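## Task

Carry the tote from the staging bench and leave it upright on the work bench top, entirely on the surface with nothing hanging past an edge. At the stand fixed to the floor next to benchr, pull the spring pin, raise the post exactly 4 holes (15.2 cm) above its starting position, and lock it there with the pin. The post must never fall, and it must never be lowered quickly even while held. Set the wooden block from the tote on the plate at the top of the post. Any mix of robots may be used. At the end every gripper must have released and moved away, and no robot may have fallen over or be left leaning.

## Robot and tools

TEAM. There are three robots. r1 is a mobile Hello Robot Stretch 3. benchl and benchr are six-joint i2rt Big YAM arms bolted to the work bench; seen from in front of them, benchl is on the left. Each robot reports in its own frames. Now and then a loose object may get a brief outside push.

TOOLS. execute_actions takes "actions", a list holding one action or none, plus an optional "cameras" list: benchl_cam_wrist, benchr_cam_wrist, r1_head_camera, r1_nav_camera, r1_wrist_camera or "all". Leaving it out, null or ["all"] gives every camera; [] gives none. An action is one object keyed by robot name, and all its motions start together. An empty list only reports state and images. A bad key or an out-of-range value rejects the whole call, and nothing moves. wait {"seconds": 0 to 10} lets the scene run with no new command and returns state and images. zoom_image {"camera", "region": [x0, y0, x1, y1]} magnifies part of that camera's latest full image, in pixels from its top-left corner, at most 504x504. finished_scene {"scene": n} closes that scene for good and reports success. If a result reports a stop, the remaining execute_actions, wait and finished_scene calls in that reply are skipped.

r1 ARGUMENTS. "base" holds exactly one relative command. translate_m (-1 to 1 m) drives straight from where the base is now; positive is forward. rotate_rad (-3.2 to 3.2) turns in place; positive is counter-clockwise seen from above. The base cannot move sideways. The turn pivots 0.05 m behind the front edge of a base 0.33 m long and 0.34 m wide. "joints" holds absolute targets by name:
- lift_m 0 to 1.1 (arm height)
- arm_m 0 to 0.52 (extension toward the robot's RIGHT)
- wrist_yaw_rad -1.345 to 4.42 (0 is along the arm, positive swings toward the front, 3.0 is folded over the base)
- wrist_pitch_rad -1.57 to 0.451 (negative points the fingertips down)
- wrist_roll_rad -2.911 to 2.911
- gripper_m -0.089 to 0.179 (larger is wider; the real fingertip gap is smaller, and it is zero below 0.007)
- head_pan_rad -3.953 to 1.73 (-1.57 looks along the arm)
- head_tilt_rad -1.53 to 0.419 (negative looks down)
Optional "contact_limits": {"arm_m": effort in % from 1 to 100} stops the arm once its effort reaches that value. To reach farther forward, drive the base. The base is fast (0.30 m/s) only while the arm is stowed: lift below 0.30, arm below 0.03, yaw above 2.54. Otherwise it is limited to 0.10 m/s. Fold or unfold the wrist only with lift between 0.32 and 0.95, pitch at -0.4 and roll near 0. Once folded, the lift may go down to 0.25. Whenever yaw is below -0.4, keep pitch at -0.5 or lower.

BENCH ARM ARGUMENTS. "joints" holds absolute targets:
- joint1_rad -2.879 to 2.879 (about the foot; positive is counter-clockwise from above)
- joint2_rad 0 to 3.141 (shoulder; 0 is the upper arm pointing back)
- joint3_rad 0 to 3.019 (elbow; 0 is folded)
- joint4_rad -1.692 to 1.57 (hand pitch; positive tips the fingers up)
- joint5_rad ±1.57 (sideways swing; positive is to the arm's right)
- joint6_rad ±2.094 (roll)
- gripper_m 0 to 0.093 (the actual fingertip distance)
Reach is about 1.0 m. Paths between postures can curve widely. The fixed frame sits at the foot, with x forward, y left and z up along joint 1.

r1 FRAMES AND READINGS. In the base frame, the origin is on the floor between the drive wheels, x is forward, y is left and z is up. hand_pose is the closing point of the fingertips in this frame. base_odometry comes from wheel turns only, so slip counts as travel; the odometry frame is the start pose. lidar_m gives 12 sector distances starting straight ahead and going counter-clockwise, in a plane 0.17 m above the floor; "-" means no return. wrist_depth_mm and head_depth_mm are 7x7 grids of median depth. base_tilt is in degrees and carries a few degrees of fixed bias. motor_effort is in % with the peak in brackets; it is noisy and biased.

STATUS. "done" means the target was reached; for the base, that only means the wheels turned. "off_target" means it stopped short and may still be pushing. After contact_stop, time_out or torque_fault, the old target is dropped. r1's arm or lift goes slack after a contact_stop until it is commanded again. A wrist that pushes hard for long switches off for 10 s. A bench joint that times out keeps pushing toward a target near it; send it its reported position to relieve it. "joint command not followed" means a safety check held back a bench arm's targets, and they may be retried later. on_its_own lists joints you did not command; "held at" gives their target. Joints left out of an action keep pushing toward their old targets.

GRIPPING. Command a width below the object's width to grip. To release, go at least 0.02 above the width at which contact was made. Readings do not confirm a grasp, so check the cameras.

AVOID. Do not drop objects. Never let the post fall, and always lower it slowly. Avoid hard pushes, and any press between two robots; once bases touch, even millimetres more of driving is too much. The bench arms' safety check ignores r1. r1 can tip if its arm pushes on something rigid while the gripper is above about 0.45 m, or if it drives while holding or pushing on a fixed object. If it leans, undo the last move in small steps, free the gripper, and lower the lift to about 0.2. Thinking time passes in the simulation while the robots hold their last command.

Each tool is called after "Request:" by a JSON object that holds its "api" and its "payload", one argument or row to a line.

## Session

Request:
{"api": "execute_actions", "payload": {
  "actions": []
}}

Scene clock: 0.00 s.
r1.base_odometry: x=+0.000 y=+0.000 heading=+0.000 (m, m, rad; r1's odometry frame)
r1.turned_by_wheels: +0.000 (rad since the last result)
r1.turned_by_imu: +0.000 (rad since the last result)
r1.base_tilt: forward=+1.1 right=+1.8 (deg)
r1.lidar_m: 1.33 1.36 1.77 1.85 2.19 2.57 2.42 2.47 2.22 2.07 2.08 1.42
r1.head_depth_mm: 1288 1293 1310 1314 1327 1337 1346 / 1288 1289 1295 1303 1319 1326 1337 / 1274 1283 1298 1303 1314 1328 1330 / 1266 1275 1282 1297 1314 1318 1327 / 1265 1258 1284 1289 1300 1302 1321 / 1261 1266 1270 1281 1294 1301 1324 / 1245 1257 1271 1272 1286 1295 1300
r1.base_status: not commanded
r1.joint_positions: lift_m=+0.376 arm_m=+0.000 wrist_yaw_rad=+2.934 wrist_pitch_rad=-0.467 wrist_roll_rad=-0.010 gripper_m=+0.037 head_pan_rad=-0.015 head_tilt_rad=+0.010
r1.joint_status: not commanded
r1.motor_effort: left_wheel=+0 right_wheel=+0 lift_m=+25 arm_m=+0 wrist_yaw_rad=+0 wrist_pitch_rad=+4 wrist_roll_rad=+0 gripper_m=+0 head_pan_rad=-1 head_tilt_rad=+2 (%)
r1.hand_pose: x=+0.0236 y=+0.0682 z=+0.3781 quat_wxyz=(+0.234, +0.697, +0.093, +0.671) (m; r1's base frame)
r1.wrist_depth_mm: - - - - - - - / - - - - - - - / 976 - 947 - 984 - 1000 / 802 - 812 810 817 811 816 / 685 651 696 680 700 688 687 / 577 577 - 594 - 599 585 / 513 528 - 519 516 524 530
benchl.joint_positions: joint1_rad=-1.555 joint2_rad=+0.785 joint3_rad=+0.704 joint4_rad=-1.515 joint5_rad=-0.003 joint6_rad=-0.014 gripper_m=+0.095
benchl.joint_status: not commanded
benchl.hand: x=+0.0027 y=-0.1761 z=+0.1695 quat_wxyz=(+0.008, -0.697, -0.717, -0.010) (m; benchl's fixed frame)
benchr.joint_positions: joint1_rad=+1.584 joint2_rad=+0.812 joint3_rad=+0.708 joint4_rad=-1.496 joint5_rad=-0.017 joint6_rad=-0.010 gripper_m=+0.095
benchr.joint_status: not commanded
benchr.hand: x=-0.0049 y=+0.1833 z=+0.1669 quat_wxyz=(+0.016, +0.715, -0.699, +0.004) (m; benchr's fixed frame)
pictures: benchl_cam_wrist, benchr_cam_wrist, r1_head_camera (sideways: a quarter turn clockwise sets it upright), r1_nav_camera (sideways: a quarter turn counterclockwise sets it upright), r1_wrist_camera
Images, in order (width x height): benchl_cam_wrist 504x504, benchr_cam_wrist 504x504, r1_head_camera 896x504, r1_nav_camera 672x504, r1_wrist_camera 644x364.

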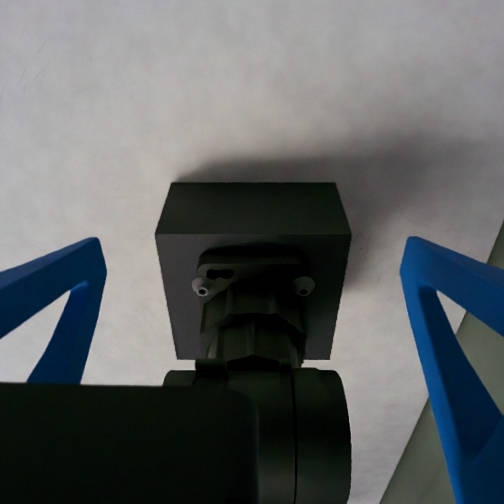

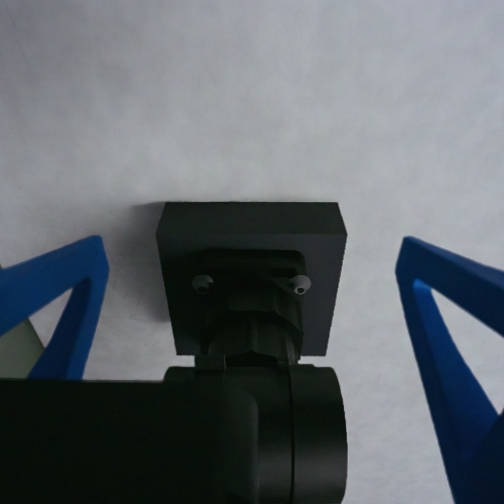

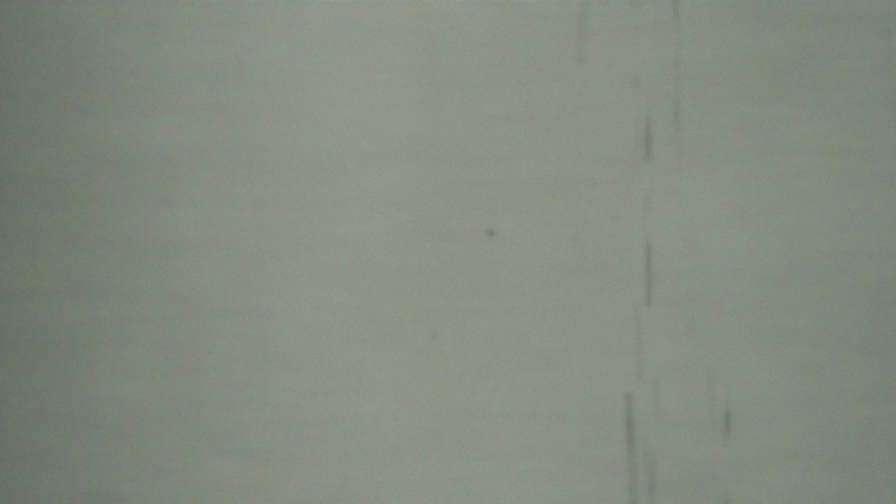

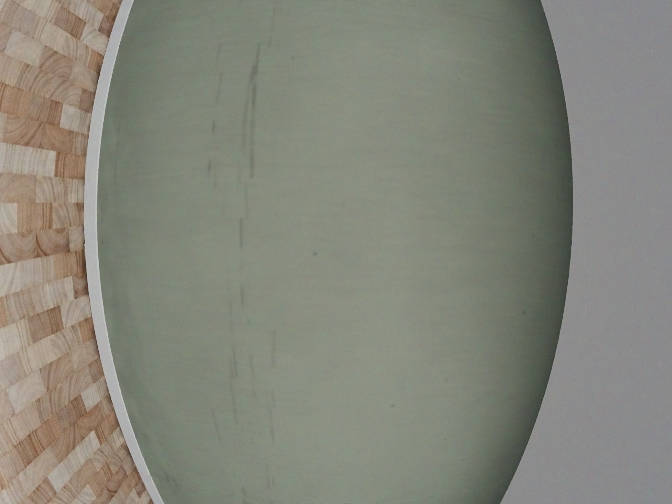

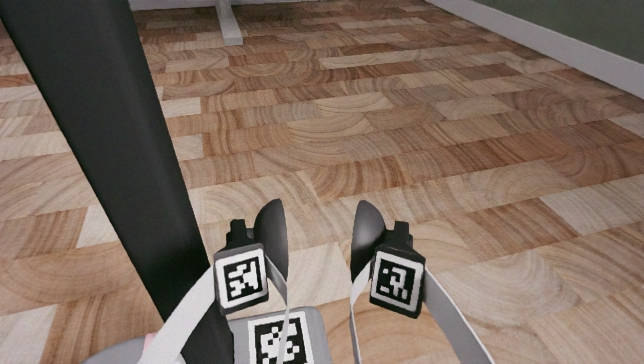

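Request:
{"api": "execute_actions", "payload": {
  "actions": [
    {"r1":{"joints":{"head_pan_rad":1.7,"head_tilt_rad":-0.4}},"benchl":{"joints":{"joint4_rad":-0.6,"joint3_rad":1.0}},"benchr":{"joints":{"joint4_rad":-0.6,"joint3_rad":1.0,"joint1_rad":0.8}}}
  ]
}}

Request:
{"api": "execute_actions", "payload": {
  "actions": [
    {"r1":{"joints":{"head_pan_rad":-2.6,"head_tilt_rad":-0.4}}}
  ],
  "cameras": ["r1_head_camera","r1_nav_camera"]
}}

Scene clock: 7.93 s.
r1.base_odometry: x=+0.000 y=+0.000 heading=+0.000 (m, m, rad; r1's odometry frame)
r1.turned_by_wheels: +0.000 (rad since the last result)
r1.turned_by_imu: +0.001 (rad since the last result)
r1.base_tilt: forward=+1.1 right=+1.9 (deg)
r1.lidar_m: 1.34 1.36 1.76 1.85 2.19 2.58 2.42 2.46 2.21 2.08 2.07 1.42
r1.head_depth_mm: 1929 2065 2223 2423 2161 1695 1390 / 1957 2066 2222 2455 2181 1692 1385 / 1953 2109 2172 2079 2121 1705 1391 / 1974 2117 2231 2500 2163 1700 1390 / 2003 2144 2215 2521 2172 1694 1391 / 1972 2171 2271 2536 2224 1735 - / 2003 2150 - - - - -
r1.base_status: not commanded
r1.joint_positions: lift_m=+0.376 arm_m=+0.000 wrist_yaw_rad=+2.934 wrist_pitch_rad=-0.467 wrist_roll_rad=-0.010 gripper_m=+0.037 head_pan_rad=+1.693 head_tilt_rad=-0.395
r1.joint_status: all done
r1.motor_effort: left_wheel=+0(0) right_wheel=+0(0) lift_m=+25(26) arm_m=+0(0) wrist_yaw_rad=+0(0) wrist_pitch_rad=+4(4) wrist_roll_rad=+0(0) gripper_m=-1(1) head_pan_rad=+2(30) head_tilt_rad=-3(26) (%)
r1.hand_pose: x=+0.0236 y=+0.0682 z=+0.3781 quat_wxyz=(+0.234, +0.697, +0.093, +0.671) (m; r1's base frame)
r1.wrist_depth_mm: - - - - - - - / - - - - - - - / 960 - 973 974 - - - / 798 - 782 820 804 827 833 / 666 652 700 683 691 686 691 / 579 585 - 587 - 600 591 / 512 529 - 518 517 523 525
benchl.joint_positions: joint1_rad=-1.555 joint2_rad=+0.785 joint3_rad=+0.963 joint4_rad=-0.622 joint5_rad=-0.003 joint6_rad=-0.014 gripper_m=+0.095
benchl.joint_status: all done
benchl.hand: x=+0.0062 y=-0.3998 z=+0.4080 quat_wxyz=(-0.379, -0.589, -0.607, +0.376) (m; benchl's fixed frame)
benchr.joint_positions: joint1_rad=+0.808 joint2_rad=+0.812 joint3_rad=+0.969 joint4_rad=-0.625 joint5_rad=-0.017 joint6_rad=-0.010 gripper_m=+0.095
benchr.joint_status: all done
benchr.hand: x=+0.2797 y=+0.2959 z=+0.4008 quat_wxyz=(-0.480, +0.343, -0.780, -0.210) (m; benchr's fixed frame)
pictures: benchl_cam_wrist, benchr_cam_wrist, r1_head_camera (sideways: a quarter turn clockwise sets it upright), r1_nav_camera (sideways: a quarter turn counterclockwise sets it upright), r1_wrist_camera
camera_calibration (this result's frames):
benchl_cam_wrist: T_world_to_cam=[[-0.999717, -0.018367, 0.0151339, -0.00514184], [-0.0234346, 0.870565, -0.491495, 0.558054], [-0.00414771, -0.491711, -0.870749, 0.281756], [0, 0, 0, 1]] pos_world=[0.00910602, -0.347375, 0.519698]
benchr_cam_wrist: T_world_to_cam=[[0.73561, -0.677402, 0.00215178, -0.00572296], [-0.59979, -0.652798, -0.462717, 0.552963], [0.31485, 0.339088, -0.886503, 0.292773], [0, 0, 0, 1]] pos_world=[0.243692, 0.25782, 0.515422]
r1_head_camera: T_world_to_cam=[[0.0664653, -0.41059, -0.909395, 1.20383], [-0.98683, -0.161756, 0.000907401, 0.0108239], [-0.147472, 0.897358, -0.415934, 0.499543], [0, 0, 0, 1]] pos_world=[0.0043374, 0.0477603, 1.30252]
r1_nav_camera: T_world_to_cam=[[-0.0586458, 0.375207, 0.925084, -1.16196], [0.99471, 0.100251, 0.0223985, 0.0179854], [-0.084337, 0.921504, -0.379101, 0.45375], [0, 0, 0, 1]] pos_world=[-0.0477664, 0.0160397, 1.24653]
r1_wrist_camera: T_world_to_cam=[[0.979568, -0.200594, 0.0144537, -0.00827001], [-0.11576, -0.621146, -0.775098, 0.368068], [0.164458, 0.757588, -0.631675, 0.34861], [0, 0, 0, 1]] pos_world=[-0.00662305, -0.0371382, 0.505617]
Images, in order (width x height): benchl_cam_wrist 504x504, benchr_cam_wrist 504x504, r1_head_camera 896x504, r1_nav_camera 672x504, r1_wrist_camera 644x364.

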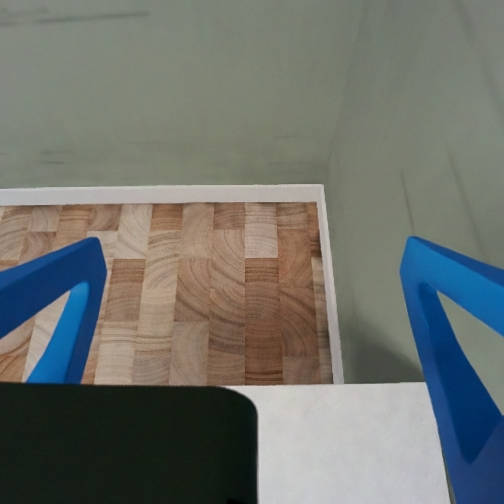

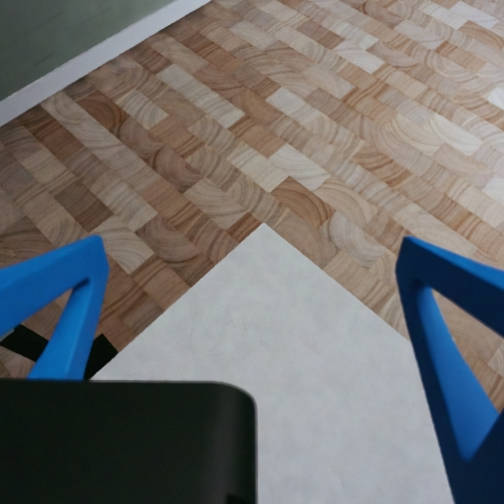

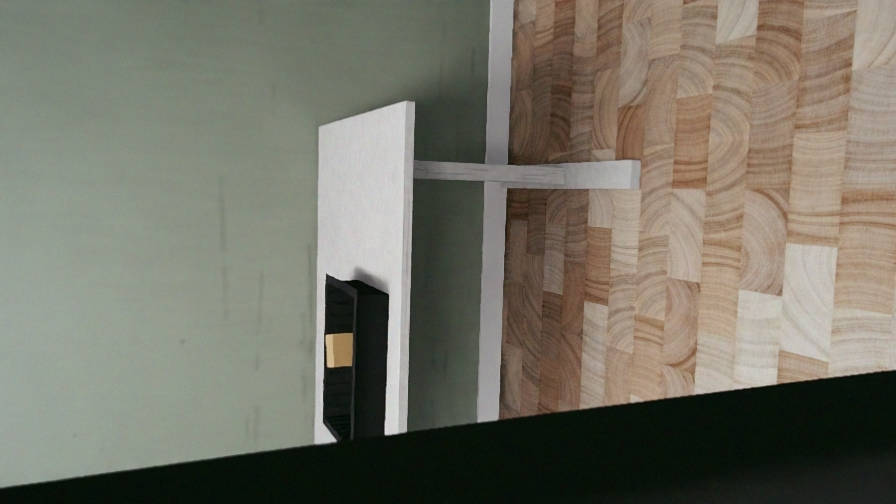

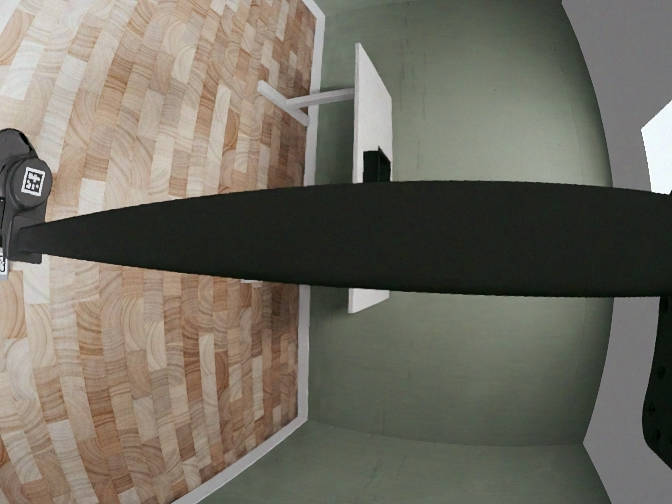

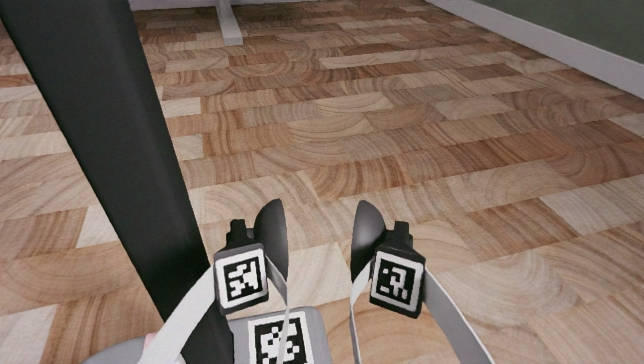

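Scene clock: 10.37 s.
r1.base_odometry: x=+0.000 y=+0.000 heading=+0.000 (m, m, rad; r1's odometry frame)
r1.turned_by_wheels: +0.000 (rad since the last result)
r1.turned_by_imu: +0.000 (rad since the last result)
r1.base_tilt: forward=+1.0 right=+2.0 (deg)
r1.lidar_m: 1.34 1.36 1.76 1.85 2.19 2.58 2.42 2.46 2.22 2.08 2.07 1.42
r1.head_depth_mm: 2063 2222 2368 2563 2182 1685 1398 / 2181 2333 2512 2646 2178 1696 1399 / 2272 2434 2642 2789 2184 1705 1391 / 2419 2587 2815 2941 2176 1702 1397 / 2536 2762 3021 3073 2175 1708 1405 / 2693 2931 3208 3070 2174 1707 1400 / 2842 3074 3253 3054 2175 1704 1404
r1.base_status: not commanded
r1.joint_positions: lift_m=+0.376 arm_m=+0.000 wrist_yaw_rad=+2.934 wrist_pitch_rad=-0.467 wrist_roll_rad=-0.010 gripper_m=+0.037 head_pan_rad=-2.593 head_tilt_rad=-0.395
r1.joint_status: all done
r1.motor_effort: left_wheel=+0(0) right_wheel=+0(0) lift_m=+25(25) arm_m=+0(1) wrist_yaw_rad=+0(0) wrist_pitch_rad=+4(4) wrist_roll_rad=+0(0) gripper_m=+0(0) head_pan_rad=-2(32) head_tilt_rad=-2(3) (%)
r1.hand_pose: x=+0.0236 y=+0.0682 z=+0.3781 quat_wxyz=(+0.234, +0.697, +0.093, +0.671) (m; r1's base frame)
r1.wrist_depth_mm: - - - - - - - / - - - - - - - / 968 - - 997 979 - - / 797 - 804 811 790 818 837 / 668 637 700 676 706 696 686 / 577 579 - 592 - 593 592 / 510 530 - 515 515 522 528
benchl.joint_positions: joint1_rad=-1.555 joint2_rad=+0.785 joint3_rad=+0.963 joint4_rad=-0.622 joint5_rad=-0.003 joint6_rad=-0.014 gripper_m=+0.095
benchl.joint_status: not commanded
benchl.hand: x=+0.0062 y=-0.3998 z=+0.4080 quat_wxyz=(-0.379, -0.589, -0.607, +0.376) (m; benchl's fixed frame)
benchr.joint_positions: joint1_rad=+0.808 joint2_rad=+0.812 joint3_rad=+0.969 joint4_rad=-0.625 joint5_rad=-0.017 joint6_rad=-0.010 gripper_m=+0.095
benchr.joint_status: not commanded
benchr.hand: x=+0.2797 y=+0.2959 z=+0.4008 quat_wxyz=(-0.480, +0.343, -0.780, -0.210) (m; benchr's fixed frame)
pictures: r1_head_camera (sideways: a quarter turn clockwise sets it upright), r1_nav_camera (sideways: a quarter turn counterclockwise sets it upright)
camera_calibration (this result's frames):
r1_head_camera: T_world_to_cam=[[0.34649, 0.23065, -0.909255, 1.20194], [0.555802, -0.831314, 0.000920943, 0.00139615], [-0.755665, -0.505685, -0.416237, 0.503649], [0, 0, 0, 1]] pos_world=[-0.0366452, -0.021378, 1.3025]
r1_nav_camera: T_world_to_cam=[[-0.317524, -0.208885, 0.924957, -1.16022], [-0.503085, 0.863946, 0.0224057, 0.0271126], [-0.803794, -0.458218, -0.379411, 0.458542], [0, 0, 0, 1]] pos_world=[0.0138167, -0.055664, 1.24652]
Images, in order (width x height): r1_head_camera 896x504, r1_nav_camera 672x504.

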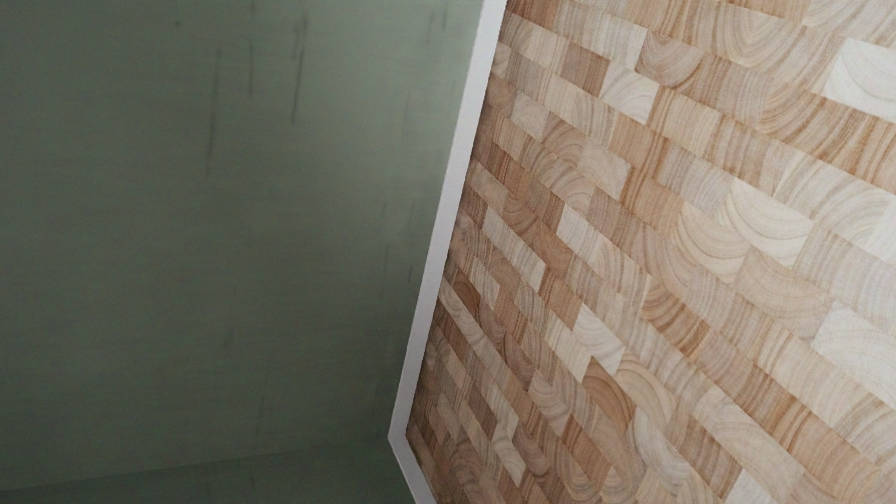

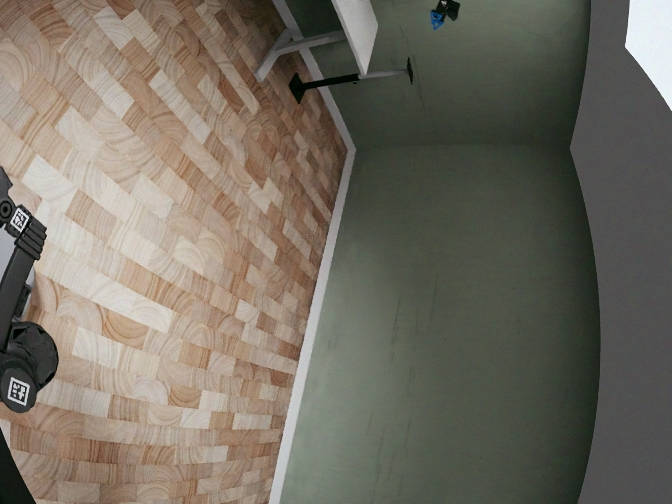

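Request:
{"api": "execute_actions", "payload": {
  "actions": [
    {"r1":{"joints":{"head_pan_rad":-1.75,"head_tilt_rad":-0.3}},"benchr":{"joints":{"joint1_rad":1.7,"joint3_rad":1.3,"joint4_rad":-0.9}}}
  ],
  "cameras": ["r1_head_camera","r1_nav_camera","benchr_cam_wrist"]
}}

Scene clock: 19.47 s.
r1.base_odometry: x=+0.000 y=+0.000 heading=+0.000 (m, m, rad; r1's odometry frame)
r1.turned_by_wheels: +0.000 (rad since the last result)
r1.turned_by_imu: +0.001 (rad since the last result)
r1.base_tilt: forward=+1.0 right=+1.9 (deg)
r1.lidar_m: 1.33 1.36 1.76 1.85 2.19 2.57 2.42 2.46 2.22 2.07 2.07 1.42
r1.head_depth_mm: 2352 2475 2678 2877 2446 1873 1498 / 2314 2455 2630 2792 2397 1857 1487 / 2247 2362 2509 2692 2480 1854 1483 / 2209 2334 2408 2708 2462 1852 1503 / 2151 2308 2385 2613 2456 1865 1491 / 2115 2206 2360 2136 2489 1877 1501 / 2071 2168 2327 2152 2507 1870 1509
r1.base_status: not commanded
r1.joint_positions: lift_m=+0.376 arm_m=+0.000 wrist_yaw_rad=+2.934 wrist_pitch_rad=-0.467 wrist_roll_rad=-0.010 gripper_m=+0.037 head_pan_rad=-1.757 head_tilt_rad=-0.310
r1.joint_status: all done
r1.motor_effort: left_wheel=-1(0) right_wheel=+0(0) lift_m=+26(25) arm_m=+0(0) wrist_yaw_rad=+0(0) wrist_pitch_rad=+4(4) wrist_roll_rad=+0(0) gripper_m=+0(0) head_pan_rad=+2(31) head_tilt_rad=+5(14) (%)
r1.hand_pose: x=+0.0236 y=+0.0682 z=+0.3781 quat_wxyz=(+0.234, +0.697, +0.093, +0.671) (m; r1's base frame)
r1.wrist_depth_mm: - - - - - - - / - - - - - - - / 986 - 976 960 986 - - / 793 - 818 808 806 823 830 / 657 645 709 681 703 686 690 / 586 590 - 591 - 593 597 / 515 524 - 518 523 520 526
benchl.joint_positions: joint1_rad=-1.555 joint2_rad=+0.785 joint3_rad=+0.963 joint4_rad=-0.622 joint5_rad=-0.003 joint6_rad=-0.014 gripper_m=+0.095
benchl.joint_status: not commanded
benchl.hand: x=+0.0062 y=-0.3998 z=+0.4080 quat_wxyz=(-0.379, -0.589, -0.607, +0.376) (m; benchl's fixed frame)
benchr.joint_positions: joint1_rad=+1.691 joint2_rad=+0.809 joint3_rad=+1.269 joint4_rad=-0.880 joint5_rad=-0.017 joint6_rad=-0.010 gripper_m=+0.095
benchr.joint_status: all done
benchr.hand: x=-0.0477 y=+0.3732 z=+0.5208 quat_wxyz=(-0.358, +0.634, -0.550, -0.410) (m; benchr's fixed frame)
pictures: benchr_cam_wrist, r1_head_camera (sideways: a quarter turn clockwise sets it upright), r1_nav_camera (sideways: a quarter turn counterclockwise sets it upright)
camera_calibration (this result's frames):
benchr_cam_wrist: T_world_to_cam=[[0.990277, 0.139073, 0.00306187, -0.00581952], [0.121586, -0.854649, -0.504768, 0.594164], [-0.0675828, 0.500233, -0.863249, 0.385518], [0, 0, 0, 1]] pos_world=[-0.0404248, 0.315762, 0.632731]
r1_head_camera: T_world_to_cam=[[0.0467439, 0.334229, -0.941332, 1.24563], [0.989358, -0.145481, -0.00252557, 0.00323852], [-0.13779, -0.931196, -0.337473, 0.397378], [0, 0, 0, 1]] pos_world=[-0.00667493, -0.0458167, 1.30666]
r1_nav_camera: T_world_to_cam=[[-0.0432323, -0.296963, 0.95391, -1.19969], [-0.977872, 0.208196, 0.0204955, 0.0324933], [-0.204686, -0.931916, -0.299393, 0.350751], [0, 0, 0, 1]] pos_world=[0.0517031, -0.0361576, 1.24874]
Images, in order (width x height): benchr_cam_wrist 504x504, r1_head_camera 896x504, r1_nav_camera 672x504.

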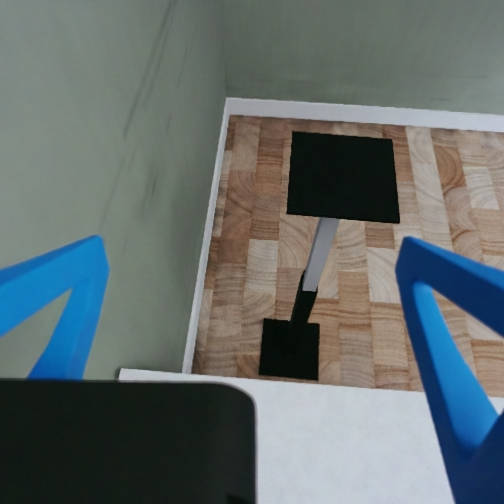

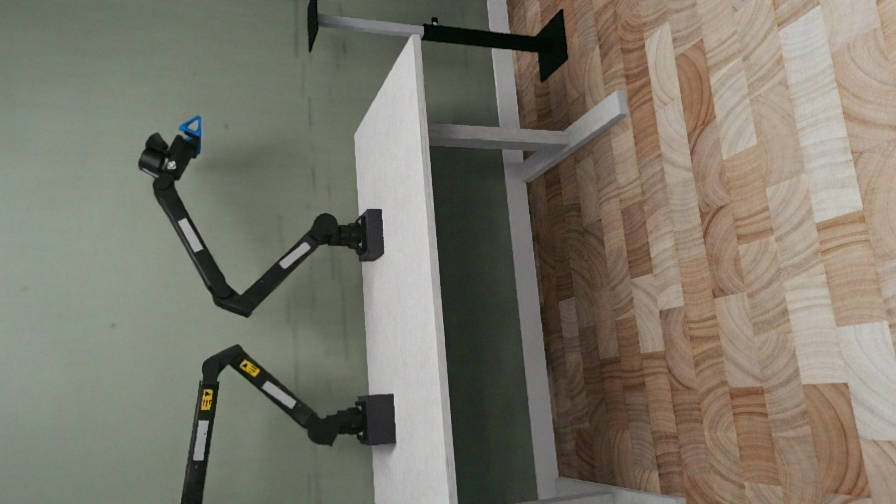

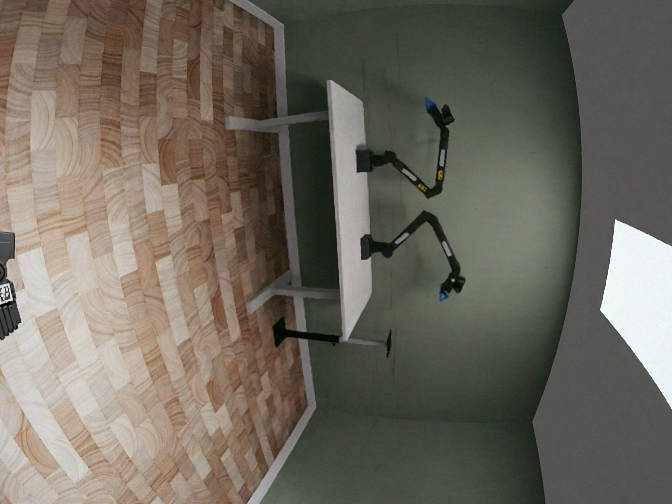

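Request:
{"api": "execute_actions", "payload": {
  "actions": [
    {"r1":{"joints":{"lift_m":0.28,"head_pan_rad":-0.3,"head_tilt_rad":-0.5},"base":{"rotate_rad":2.053}}}
  ],
  "cameras": []
}}

Request:
{"api": "execute_actions", "payload": {
  "actions": [
    {"r1":{"base":{"translate_m":1.0}}}
  ],
  "cameras": []
}}

Request:
{"api": "execute_actions", "payload": {
  "actions": [
    {"r1":{"base":{"rotate_rad":1.16},"joints":{"head_pan_rad":-1.5,"head_tilt_rad":-0.7}}}
  ],
  "cameras": ["r1_head_camera","r1_nav_camera"]
}}

Scene clock: 52.20 s.
r1.base_odometry: x=+0.000 y=+0.000 heading=+2.053 (m, m, rad; r1's odometry frame)
r1.turned_by_wheels: +2.053 (rad since the last result)
r1.turned_by_imu: +2.069 (rad since the last result)
r1.base_tilt: forward=+1.1 right=+2.0 (deg)
r1.lidar_m: 2.18 2.63 2.42 2.45 2.22 2.21 2.07 1.45 1.34 1.35 1.68 1.85
r1.head_depth_mm: 1912 2064 2282 2420 1922 1537 1300 / 1939 2099 1870 2421 1890 1545 1300 / 1940 2132 1846 2406 1932 1547 1307 / 1966 2143 1728 2501 1913 1550 1297 / 1992 2189 1623 2503 1923 1546 1308 / 2004 2193 1829 2519 1936 1550 1310 / 2019 2176 2042 2489 1922 1564 1309
r1.base_status: done
r1.joint_positions: lift_m=+0.281 arm_m=+0.000 wrist_yaw_rad=+2.934 wrist_pitch_rad=-0.467 wrist_roll_rad=-0.010 gripper_m=+0.037 head_pan_rad=-0.307 head_tilt_rad=-0.494
r1.joint_status: all done
r1.motor_effort: left_wheel=-3(9) right_wheel=+3(10) lift_m=+12(17) arm_m=+0(1) wrist_yaw_rad=-1(0) wrist_pitch_rad=+4(4) wrist_roll_rad=+0(0) gripper_m=+0(0) head_pan_rad=+2(30) head_tilt_rad=-3(18) (%)
r1.hand_pose: x=+0.0236 y=+0.0682 z=+0.2825 quat_wxyz=(+0.234, +0.697, +0.093, +0.671) (m; r1's base frame)
r1.wrist_depth_mm: - - - - - - - / 979 - - - - - - / 776 - 785 798 806 801 811 / 640 - 637 642 653 653 659 / 540 531 567 544 559 562 556 / 488 - - 471 - 477 487 / - - - 414 419 420 423
benchl.joint_positions: joint1_rad=-1.555 joint2_rad=+0.785 joint3_rad=+0.963 joint4_rad=-0.622 joint5_rad=-0.003 joint6_rad=-0.014 gripper_m=+0.095
benchl.joint_status: not commanded
benchl.hand: x=+0.0062 y=-0.3998 z=+0.4080 quat_wxyz=(-0.379, -0.589, -0.607, +0.376) (m; benchl's fixed frame)
benchr.joint_positions: joint1_rad=+1.691 joint2_rad=+0.809 joint3_rad=+1.269 joint4_rad=-0.880 joint5_rad=-0.017 joint6_rad=-0.010 gripper_m=+0.095
benchr.joint_status: not commanded
benchr.hand: x=-0.0477 y=+0.3732 z=+0.5208 quat_wxyz=(-0.358, +0.634, -0.550, -0.410) (m; benchr's fixed frame)
pictures: none
No camera images: the call's "cameras" was empty. Leave "cameras" out to get every camera's image.

Scene clock: 57.27 s.
r1.base_odometry: x=-0.463 y=+0.886 heading=+2.053 (m, m, rad; r1's odometry frame)
r1.turned_by_wheels: +0.000 (rad since the last result)
r1.turned_by_imu: +0.003 (rad since the last result)
r1.base_tilt: forward=+1.0 right=+2.0 (deg)
r1.lidar_m: 1.37 1.21 2.05 2.07 2.58 3.00 2.85 1.86 1.71 1.72 1.02 1.36
r1.head_depth_mm: 1115 1218 1332 1108 796 1456 1294 / 1128 1228 1360 997 795 1507 1300 / 1141 1240 1351 986 797 1503 1297 / 1149 1263 1382 1018 808 1509 1302 / 1170 1281 1383 1024 824 1555 1308 / 1191 1290 1408 1113 827 1554 1308 / 1202 1320 1421 1121 853 1556 1314
r1.base_status: done
r1.joint_positions: lift_m=+0.281 arm_m=+0.000 wrist_yaw_rad=+2.934 wrist_pitch_rad=-0.467 wrist_roll_rad=-0.010 gripper_m=+0.037 head_pan_rad=-0.307 head_tilt_rad=-0.495
r1.joint_status: not commanded
r1.motor_effort: left_wheel=-2(8) right_wheel=+3(9) lift_m=+12(12) arm_m=+0(0) wrist_yaw_rad=-1(0) wrist_pitch_rad=+4(4) wrist_roll_rad=+0(0) gripper_m=+0(0) head_pan_rad=+2(2) head_tilt_rad=-3(2) (%)
r1.hand_pose: x=+0.0236 y=+0.0682 z=+0.2825 quat_wxyz=(+0.234, +0.697, +0.093, +0.671) (m; r1's base frame)
r1.wrist_depth_mm: - - - - - - - / - - - - - - - / 784 - 805 808 837 807 813 / 641 - 640 651 653 668 664 / 540 523 582 552 559 554 555 / 479 - - 463 - 469 480 / - - - 417 420 420 427
benchl.joint_positions: joint1_rad=-1.555 joint2_rad=+0.785 joint3_rad=+0.963 joint4_rad=-0.622 joint5_rad=-0.003 joint6_rad=-0.014 gripper_m=+0.095
benchl.joint_status: not commanded
benchl.hand: x=+0.0062 y=-0.3998 z=+0.4080 quat_wxyz=(-0.379, -0.589, -0.607, +0.376) (m; benchl's fixed frame)
benchr.joint_positions: joint1_rad=+1.691 joint2_rad=+0.809 joint3_rad=+1.269 joint4_rad=-0.880 joint5_rad=-0.017 joint6_rad=-0.010 gripper_m=+0.095
benchr.joint_status: not commanded
benchr.hand: x=-0.0477 y=+0.3732 z=+0.5208 quat_wxyz=(-0.358, +0.634, -0.550, -0.410) (m; benchr's fixed frame)
pictures: none
No camera images: the call's "cameras" was empty. Leave "cameras" out to get every camera's image.

Scene clock: 59.27 s.
r1.base_odometry: x=-0.463 y=+0.886 heading=-3.071 (m, m, rad; r1's odometry frame)
r1.turned_by_wheels: +1.160 (rad since the last result)
r1.turned_by_imu: +1.169 (rad since the last result)
r1.base_tilt: forward=+1.1 right=+2.0 (deg)
r1.lidar_m: 2.05 2.10 2.82 3.02 2.52 1.79 1.71 1.76 1.02 1.36 1.21 1.87
r1.head_depth_mm: 1158 1285 1054 834 1568 1347 1184 / 1172 1282 964 793 1586 1360 1183 / 1175 1296 966 802 1592 1346 1181 / 1184 1304 984 813 1581 1355 1177 / 1194 1309 998 830 1594 1357 1187 / 1213 1319 1029 847 1600 1358 1199 / 1226 1327 1069 874 1589 1363 1189
r1.base_status: done
r1.joint_positions: lift_m=+0.281 arm_m=+0.000 wrist_yaw_rad=+2.934 wrist_pitch_rad=-0.467 wrist_roll_rad=-0.010 gripper_m=+0.037 head_pan_rad=-1.493 head_tilt_rad=-0.692
r1.joint_status: all done
r1.motor_effort: left_wheel=-3(10) right_wheel=+3(11) lift_m=+12(12) arm_m=+0(0) wrist_yaw_rad=+0(1) wrist_pitch_rad=+4(4) wrist_roll_rad=+0(0) gripper_m=+1(1) head_pan_rad=-3(34) head_tilt_rad=-4(21) (%)
r1.hand_pose: x=+0.0236 y=+0.0682 z=+0.2825 quat_wxyz=(+0.234, +0.697, +0.093, +0.671) (m; r1's base frame)
r1.wrist_depth_mm: - - - - - - - / 993 - - - - - - / 777 - 784 804 805 822 794 / 648 - 647 666 659 658 671 / 543 525 573 539 565 556 561 / 478 - - 464 - 478 485 / - - - 421 419 424 422
benchl.joint_positions: joint1_rad=-1.555 joint2_rad=+0.785 joint3_rad=+0.963 joint4_rad=-0.622 joint5_rad=-0.003 joint6_rad=-0.014 gripper_m=+0.095
benchl.joint_status: not commanded
benchl.hand: x=+0.0062 y=-0.3998 z=+0.4080 quat_wxyz=(-0.379, -0.589, -0.607, +0.376) (m; benchl's fixed frame)
benchr.joint_positions: joint1_rad=+1.691 joint2_rad=+0.809 joint3_rad=+1.269 joint4_rad=-0.880 joint5_rad=-0.017 joint6_rad=-0.010 gripper_m=+0.095
benchr.joint_status: not commanded
benchr.hand: x=-0.0477 y=+0.3732 z=+0.5208 quat_wxyz=(-0.358, +0.634, -0.550, -0.410) (m; benchr's fixed frame)
pictures: r1_head_camera (sideways: a quarter turn clockwise sets it upright), r1_nav_camera (sideways: a quarter turn counterclockwise sets it upright)
camera_calibration (this result's frames):
r1_head_camera: T_world_to_cam=[[-0.0675935, 0.660237, -0.74801, 0.994217], [0.993158, 0.116081, 0.0127135, -0.0166217], [0.0952235, -0.742033, -0.663566, 0.820243], [0, 0, 0, 1]] pos_world=[0.0056041, -0.0458417, 1.28818]
r1_nav_camera: T_world_to_cam=[[0.0618208, -0.630693, 0.773566, -0.965105], [-0.997578, -0.0637918, 0.0277133, 0.0232289], [0.0318686, -0.773406, -0.63311, 0.783536], [0, 0, 0, 1]] pos_world=[0.0578661, -0.00121278, 1.24199]
Images, in order (width x height): r1_head_camera 896x504, r1_nav_camera 672x504.

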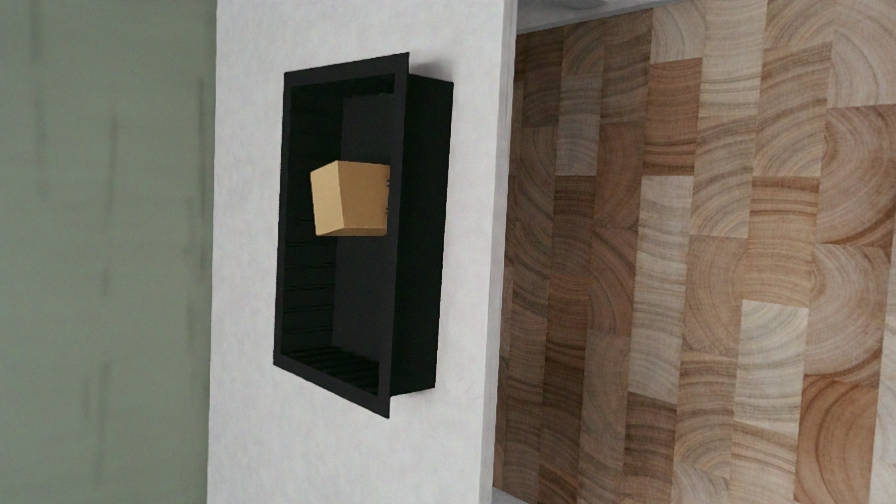

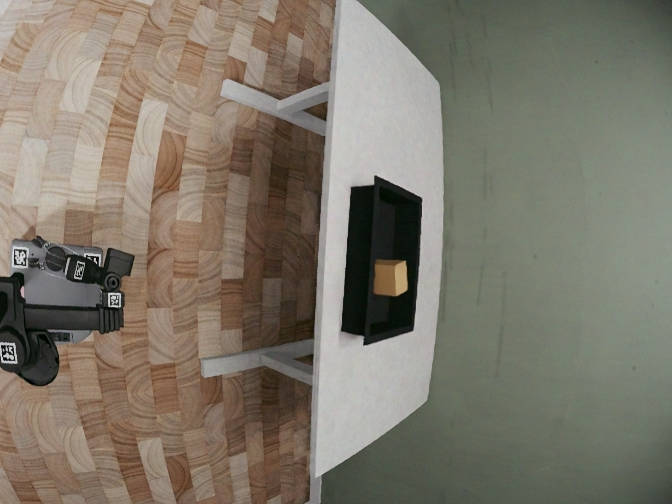

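Request:
{"api": "execute_actions", "payload": {
  "actions": [
    {"r1":{"joints":{"lift_m":0.9,"wrist_pitch_rad":-0.4}}}
  ],
  "cameras": []
}}

Request:
{"api": "execute_actions", "payload": {
  "actions": [
    {"r1":{"joints":{"wrist_yaw_rad":0}}}
  ],
  "cameras": []
}}

Request:
{"api": "execute_actions", "payload": {
  "actions": [
    {"r1":{"joints":{"lift_m":1.1,"wrist_pitch_rad":-1.3,"wrist_roll_rad":1.57,"gripper_m":0.11,"arm_m":0.1}}}
  ],
  "cameras": ["r1_head_camera","r1_wrist_camera"]
}}

Scene clock: 79.93 s.
r1.base_odometry: x=-0.463 y=+0.886 heading=-3.071 (m, m, rad; r1's odometry frame)
r1.turned_by_wheels: +0.000 (rad since the last result)
r1.turned_by_imu: +0.002 (rad since the last result)
r1.base_tilt: forward=+1.0 right=+1.9 (deg)
r1.lidar_m: 2.05 2.11 2.82 3.00 2.51 1.79 1.71 1.76 1.02 1.36 1.21 1.87
r1.head_depth_mm: 1155 1277 1042 836 1584 - 1141 / 1175 1296 957 795 1594 - - / 1177 1303 963 800 1628 - - / 1190 1302 985 813 1627 - 1165 / 1201 1318 990 827 1586 1388 1196 / 1210 1322 1029 848 1601 1360 1196 / 1218 1331 1072 873 1605 1354 1193
r1.base_status: not commanded
r1.joint_positions: lift_m=+0.899 arm_m=+0.000 wrist_yaw_rad=+2.934 wrist_pitch_rad=-0.420 wrist_roll_rad=-0.010 gripper_m=+0.037 head_pan_rad=-1.493 head_tilt_rad=-0.692
r1.joint_status: all done
r1.motor_effort: left_wheel=-3(2) right_wheel=+3(3) lift_m=+37(40) arm_m=+0(0) wrist_yaw_rad=-1(0) wrist_pitch_rad=+5(6) wrist_roll_rad=+0(0) gripper_m=-1(0) head_pan_rad=-4(3) head_tilt_rad=-4(4) (%)
r1.hand_pose: x=+0.0249 y=+0.0742 z=+0.9116 quat_wxyz=(+0.218, +0.699, +0.076, +0.676) (m; r1's base frame)
r1.wrist_depth_mm: - - - - - - - / - - - - - - - / - - - - - - - / - - - - - - - / - - - - - - - / - - - - - - - / - - - - - - -
benchl.joint_positions: joint1_rad=-1.555 joint2_rad=+0.785 joint3_rad=+0.963 joint4_rad=-0.622 joint5_rad=-0.003 joint6_rad=-0.014 gripper_m=+0.095
benchl.joint_status: not commanded
benchl.hand: x=+0.0062 y=-0.3998 z=+0.4080 quat_wxyz=(-0.379, -0.589, -0.607, +0.376) (m; benchl's fixed frame)
benchr.joint_positions: joint1_rad=+1.691 joint2_rad=+0.809 joint3_rad=+1.269 joint4_rad=-0.880 joint5_rad=-0.017 joint6_rad=-0.010 gripper_m=+0.095
benchr.joint_status: not commanded
benchr.hand: x=-0.0477 y=+0.3732 z=+0.5208 quat_wxyz=(-0.358, +0.634, -0.550, -0.410) (m; benchr's fixed frame)
pictures: none
No camera images: the call's "cameras" was empty. Leave "cameras" out to get every camera's image.

Scene clock: 82.40 s.
r1.base_odometry: x=-0.463 y=+0.886 heading=-3.071 (m, m, rad; r1's odometry frame)
r1.turned_by_wheels: +0.000 (rad since the last result)
r1.turned_by_imu: +0.000 (rad since the last result)
r1.base_tilt: forward=+1.0 right=+2.0 (deg)
r1.lidar_m: 2.05 2.11 2.82 3.01 2.51 1.80 1.71 1.76 1.02 1.36 1.20 1.87
r1.head_depth_mm: 1165 1276 1054 835 1572 - - / 1174 1293 964 794 - - - / 1173 1298 962 802 - - 1182 / 1194 1301 984 815 1584 1361 1186 / 1205 1307 991 830 1602 1363 1187 / 1202 1312 1031 848 1592 1368 1191 / 1219 1332 1071 877 1599 1361 1191
r1.base_status: not commanded
r1.joint_positions: lift_m=+0.899 arm_m=+0.000 wrist_yaw_rad=+0.002 wrist_pitch_rad=-0.420 wrist_roll_rad=-0.010 gripper_m=+0.037 head_pan_rad=-1.493 head_tilt_rad=-0.692
r1.joint_status: all done
r1.motor_effort: left_wheel=-3(3) right_wheel=+3(3) lift_m=+38(37) arm_m=+0(0) wrist_yaw_rad=-2(6) wrist_pitch_rad=+6(5) wrist_roll_rad=+0(0) gripper_m=+0(0) head_pan_rad=-3(2) head_tilt_rad=-4(3) (%)
r1.hand_pose: x=-0.0210 y=-0.3693 z=+0.9116 quat_wxyz=(+0.695, +0.149, -0.688, -0.146) (m; r1's base frame)
r1.wrist_depth_mm: - - - - - - - / 850 821 671 680 891 913 - / 634 481 486 514 636 669 720 / 509 507 500 509 530 540 536 / 461 463 465 - 722 - - / - - - - - - - / - - - - - - -
benchl.joint_positions: joint1_rad=-1.555 joint2_rad=+0.785 joint3_rad=+0.963 joint4_rad=-0.622 joint5_rad=-0.003 joint6_rad=-0.014 gripper_m=+0.095
benchl.joint_status: not commanded
benchl.hand: x=+0.0062 y=-0.3998 z=+0.4080 quat_wxyz=(-0.379, -0.589, -0.607, +0.376) (m; benchl's fixed frame)
benchr.joint_positions: joint1_rad=+1.691 joint2_rad=+0.809 joint3_rad=+1.269 joint4_rad=-0.880 joint5_rad=-0.017 joint6_rad=-0.010 gripper_m=+0.095
benchr.joint_status: not commanded
benchr.hand: x=-0.0477 y=+0.3732 z=+0.5208 quat_wxyz=(-0.358, +0.634, -0.550, -0.410) (m; benchr's fixed frame)
pictures: none
No camera images: the call's "cameras" was empty. Leave "cameras" out to get every camera's image.

Scene clock: 85.03 s.
r1.base_odometry: x=-0.463 y=+0.886 heading=-3.071 (m, m, rad; r1's odometry frame)
r1.turned_by_wheels: +0.000 (rad since the last result)
r1.turned_by_imu: +0.001 (rad since the last result)
r1.base_tilt: forward=+1.1 right=+1.9 (deg)
r1.lidar_m: 2.05 2.11 2.82 3.01 2.51 1.79 1.71 1.75 1.02 1.36 1.20 1.87
r1.head_depth_mm: - - - 815 1570 1352 1178 / 1152 - - - 1588 1324 1177 / 1176 1300 - 814 1590 1337 1188 / 1190 1303 984 817 1590 1357 1188 / 1193 1310 991 824 1589 1361 1183 / 1203 1320 1028 843 1590 1363 1187 / 1217 1324 1068 876 1596 1363 1187
r1.base_status: not commanded
r1.joint_positions: lift_m=+1.099 arm_m=+0.100 wrist_yaw_rad=+0.002 wrist_pitch_rad=-1.297 wrist_roll_rad=+1.564 gripper_m=+0.110 head_pan_rad=-1.493 head_tilt_rad=-0.692
r1.joint_status: all done
r1.motor_effort: left_wheel=-3(3) right_wheel=+3(3) lift_m=+37(36) arm_m=+3(5) wrist_yaw_rad=-2(2) wrist_pitch_rad=-1(5) wrist_roll_rad=+3(2) gripper_m=+1(81) head_pan_rad=-2(3) head_tilt_rad=-4(4) (%)
r1.hand_pose: x=-0.0215 y=-0.2906 z=+0.9844 quat_wxyz=(+0.004, +0.003, -0.797, -0.604) (m; r1's base frame)
r1.wrist_depth_mm: 502 486 - - - 982 907 / 478 490 - - - - 936 / 546 491 - - - - 962 / 457 513 - - - - - / 578 521 - - - - - / 613 - - - - - - / 561 583 - - - - -
benchl.joint_positions: joint1_rad=-1.555 joint2_rad=+0.785 joint3_rad=+0.963 joint4_rad=-0.622 joint5_rad=-0.003 joint6_rad=-0.014 gripper_m=+0.095
benchl.joint_status: not commanded
benchl.hand: x=+0.0062 y=-0.3998 z=+0.4080 quat_wxyz=(-0.379, -0.589, -0.607, +0.376) (m; benchl's fixed frame)
benchr.joint_positions: joint1_rad=+1.691 joint2_rad=+0.809 joint3_rad=+1.269 joint4_rad=-0.880 joint5_rad=-0.017 joint6_rad=-0.010 gripper_m=+0.095
benchr.joint_status: not commanded
benchr.hand: x=-0.0477 y=+0.3732 z=+0.5208 quat_wxyz=(-0.358, +0.634, -0.550, -0.410) (m; benchr's fixed frame)
pictures: r1_head_camera (sideways: a quarter turn clockwise sets it upright), r1_wrist_camera
camera_calibration (this result's frames):
r1_head_camera: T_world_to_cam=[[-0.0675476, 0.660242, -0.74801, 0.994216], [0.993166, 0.116012, 0.0127135, -0.0166217], [0.0951719, -0.742039, -0.663566, 0.820244], [0, 0, 0, 1]] pos_world=[0.00560091, -0.0458416, 1.28818]
r1_wrist_camera: T_world_to_cam=[[-0.0130959, 0.963198, -0.268474, 0.550556], [0.976693, 0.0698506, 0.202959, -0.128676], [0.214243, -0.259559, -0.941663, 1.0215], [0, 0, 0, 1]] pos_world=[-0.085962, -0.256167, 1.13583]
Images, in order (width x height): r1_head_camera 896x504, r1_wrist_camera 644x364.

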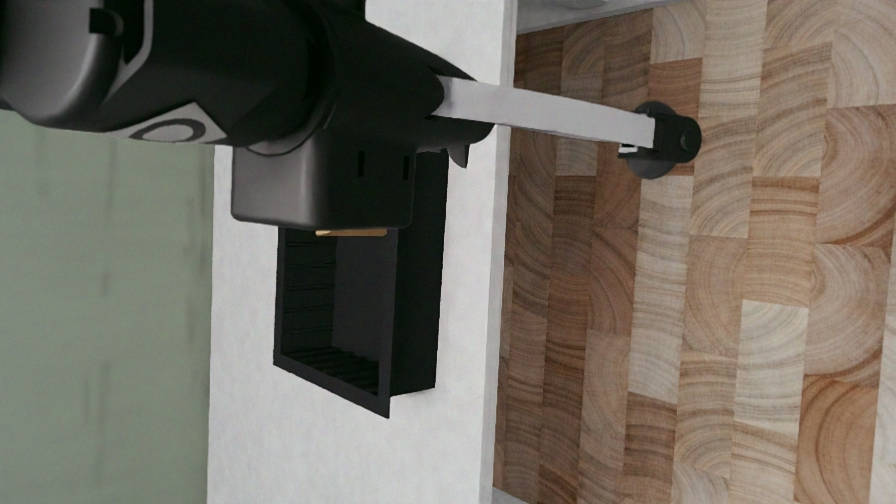

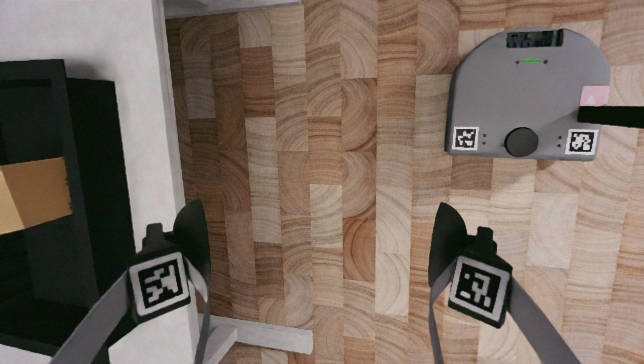

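Request:
{"api": "execute_actions", "payload": {
  "actions": [
    {"r1":{"base":{"translate_m":0.1},"joints":{"wrist_pitch_rad":-1.5,"arm_m":0.5,"lift_m":1.02}}}
  ],
  "cameras": ["r1_head_camera","r1_wrist_camera"]
}}

Scene clock: 93.93 s.
r1.base_odometry: x=-0.563 y=+0.879 heading=-3.071 (m, m, rad; r1's odometry frame)
r1.turned_by_wheels: +0.000 (rad since the last result)
r1.turned_by_imu: +0.001 (rad since the last result)
r1.base_tilt: forward=+1.0 right=+1.9 (deg)
r1.lidar_m: 1.95 2.00 2.67 3.13 2.65 1.90 1.81 1.86 1.07 1.36 1.14 1.85
r1.head_depth_mm: 1192 1274 966 797 1583 1342 1179 / - 1279 889 794 1573 1360 1184 / 1175 1297 974 799 1575 1360 1182 / 1192 1300 986 813 1589 1356 1180 / 1199 1309 1026 837 1582 1356 1190 / 1210 1312 1070 872 1593 1367 1192 / 1212 1319 1067 874 1558 1371 1191
r1.base_status: done
r1.joint_positions: lift_m=+1.021 arm_m=+0.500 wrist_yaw_rad=+0.000 wrist_pitch_rad=-1.493 wrist_roll_rad=+1.565 gripper_m=+0.110 head_pan_rad=-1.493 head_tilt_rad=-0.692
r1.joint_status: all done
r1.motor_effort: left_wheel=-3(4) right_wheel=+3(8) lift_m=+11(30) arm_m=+3(3) wrist_yaw_rad=+0(2) wrist_pitch_rad=-2(4) wrist_roll_rad=+2(3) gripper_m=+0(0) head_pan_rad=-3(3) head_tilt_rad=-4(4) (%)
r1.hand_pose: x=-0.0215 y=-0.6403 z=+0.9020 quat_wxyz=(+0.003, +0.002, -0.734, -0.679) (m; r1's base frame)
r1.wrist_depth_mm: 323 324 316 311 983 965 955 / 330 216 321 321 - - - / 323 221 263 335 - - - / 325 229 342 345 - - - / 332 370 365 357 - - - / 329 - 378 369 - - - / 317 379 385 377 - - -
benchl.joint_positions: joint1_rad=-1.555 joint2_rad=+0.785 joint3_rad=+0.963 joint4_rad=-0.622 joint5_rad=-0.003 joint6_rad=-0.014 gripper_m=+0.095
benchl.joint_status: not commanded
benchl.hand: x=+0.0062 y=-0.3998 z=+0.4080 quat_wxyz=(-0.379, -0.589, -0.607, +0.376) (m; benchl's fixed frame)
benchr.joint_positions: joint1_rad=+1.691 joint2_rad=+0.809 joint3_rad=+1.269 joint4_rad=-0.880 joint5_rad=-0.017 joint6_rad=-0.010 gripper_m=+0.095
benchr.joint_status: not commanded
benchr.hand: x=-0.0477 y=+0.3732 z=+0.5208 quat_wxyz=(-0.358, +0.634, -0.550, -0.410) (m; benchr's fixed frame)
pictures: r1_head_camera (sideways: a quarter turn clockwise sets it upright), r1_wrist_camera
camera_calibration (this result's frames):
r1_head_camera: T_world_to_cam=[[-0.0674844, 0.660248, -0.74801, 0.994216], [0.993178, 0.115917, 0.0127135, -0.0166218], [0.0951009, -0.742048, -0.663566, 0.820244], [0, 0, 0, 1]] pos_world=[0.00559652, -0.0458416, 1.28818]
r1_wrist_camera: T_world_to_cam=[[-0.0105547, 0.99709, -0.0755046, 0.712979], [0.976819, 0.0264262, 0.212428, -0.123783], [0.213805, -0.0715122, -0.974255, 1.0029], [0, 0, 0, 1]] pos_world=[-0.0859869, -0.635913, 1.05721]
Images, in order (width x height): r1_head_camera 896x504, r1_wrist_camera 644x364.

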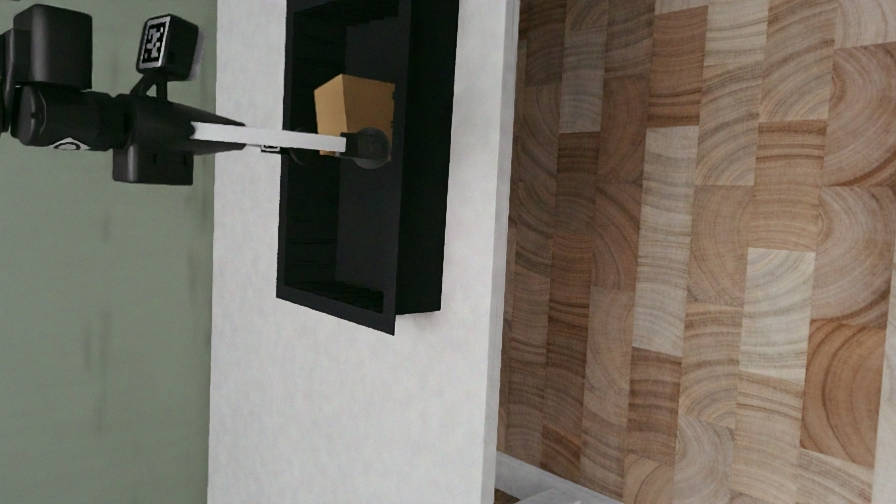

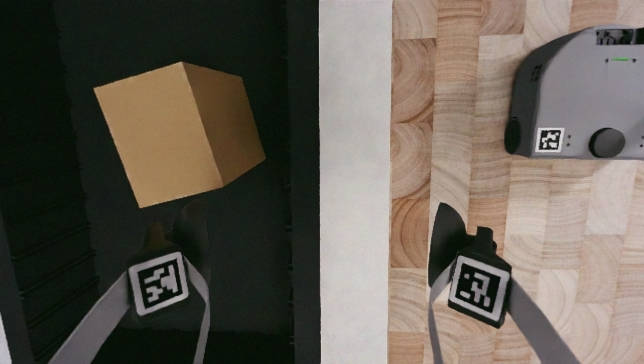

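Request:
{"api": "execute_actions", "payload": {
  "actions": [
    {"r1":{"joints":{"arm_m":0.515,"lift_m":0.9}}}
  ],
  "cameras": ["r1_head_camera","r1_wrist_camera"]
}}

Request:
{"api": "execute_actions", "payload": {
  "actions": [
    {"r1":{"joints":{"gripper_m":-0.05}}}
  ],
  "cameras": []
}}

Request:
{"api": "execute_actions", "payload": {
  "actions": [
    {"r1":{"joints":{"lift_m":0.94}}}
  ],
  "cameras": ["r1_head_camera","r1_wrist_camera"]
}}

Scene clock: 104.20 s.
r1.base_odometry: x=-0.563 y=+0.879 heading=-3.071 (m, m, rad; r1's odometry frame)
r1.turned_by_wheels: +0.000 (rad since the last result)
r1.turned_by_imu: +0.002 (rad since the last result)
r1.base_tilt: forward=+1.1 right=+1.9 (deg)
r1.lidar_m: 1.95 2.00 2.68 3.00 2.66 1.89 1.81 1.86 1.07 1.36 1.14 1.87
r1.head_depth_mm: - 1288 967 793 1578 1362 1180 / - - 828 799 1583 1345 1181 / 1171 1284 982 807 1591 1350 1184 / 1181 1311 985 815 1588 1354 1187 / 1199 1306 1027 843 1588 1360 1184 / 1207 1314 1070 877 1591 1364 1193 / 1220 1322 1081 874 1558 1369 1196
r1.base_status: not commanded
r1.joint_positions: lift_m=+0.963 arm_m=+0.515 wrist_yaw_rad=+0.000 wrist_pitch_rad=-1.486 wrist_roll_rad=+1.565 gripper_m=+0.110 head_pan_rad=-1.493 head_tilt_rad=-0.692
r1.joint_status: lift_m contact_stop (moved -0.058 of -0.121); the others done
r1.on_its_own: lift_m is slack since a contact_stop, until your next command for it (your +0.900 is given up)
r1.motor_effort: left_wheel=+0(3) right_wheel=+0(3) lift_m=+24(20) arm_m=+3(4) wrist_yaw_rad=+0(0) wrist_pitch_rad=-4(5) wrist_roll_rad=+2(2) gripper_m=-4(5) head_pan_rad=-3(3) head_tilt_rad=-4(4) (%)
r1.hand_pose: x=-0.0215 y=-0.6571 z=+0.8440 quat_wxyz=(+0.002, +0.002, -0.736, -0.677) (m; r1's base frame)
r1.wrist_depth_mm: 276 271 265 258 259 902 898 / 282 160 239 266 268 956 - / 287 164 212 273 278 980 - / 303 170 198 285 287 991 967 / 312 177 304 295 295 - 987 / 315 - 316 305 304 - - / 300 336 324 315 320 - -
benchl.joint_positions: joint1_rad=-1.555 joint2_rad=+0.785 joint3_rad=+0.963 joint4_rad=-0.622 joint5_rad=-0.003 joint6_rad=-0.014 gripper_m=+0.095
benchl.joint_status: not commanded
benchl.hand: x=+0.0062 y=-0.3998 z=+0.4080 quat_wxyz=(-0.379, -0.589, -0.607, +0.376) (m; benchl's fixed frame)
benchr.joint_positions: joint1_rad=+1.691 joint2_rad=+0.809 joint3_rad=+1.269 joint4_rad=-0.880 joint5_rad=-0.017 joint6_rad=-0.010 gripper_m=+0.095
benchr.joint_status: not commanded
benchr.hand: x=-0.0477 y=+0.3732 z=+0.5208 quat_wxyz=(-0.358, +0.634, -0.550, -0.410) (m; benchr's fixed frame)
pictures: r1_head_camera (sideways: a quarter turn clockwise sets it upright), r1_wrist_camera
camera_calibration (this result's frames):
r1_head_camera: T_world_to_cam=[[-0.067483, 0.660283, -0.747979, 0.994176], [0.993178, 0.11591, 0.0127152, -0.0166241], [0.095094, -0.742019, -0.6636, 0.820288], [0, 0, 0, 1]] pos_world=[0.00559619, -0.045841, 1.28818]
r1_wrist_camera: T_world_to_cam=[[-0.0103348, 0.996562, -0.0822024, 0.730595], [0.976821, 0.0276389, 0.212264, -0.110096], [0.213806, -0.0781034, -0.973749, 0.940492], [0, 0, 0, 1]] pos_world=[-0.0859887, -0.651585, 0.999229]
Images, in order (width x height): r1_head_camera 896x504, r1_wrist_camera 644x364.

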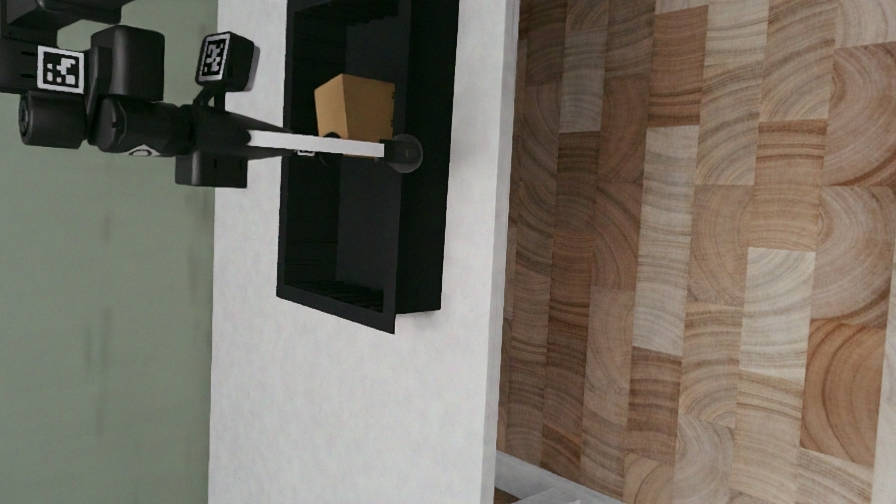

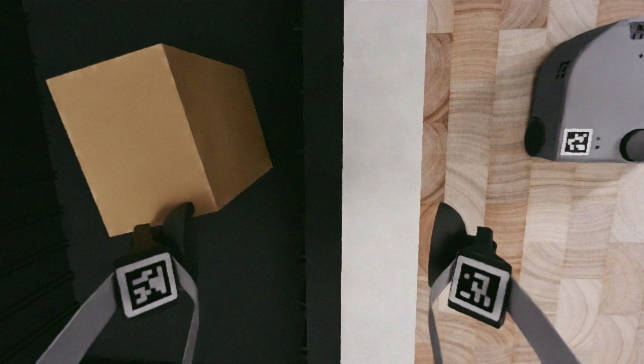

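not run: a stop came earlier in this reply.

not run: a stop came earlier in this reply.


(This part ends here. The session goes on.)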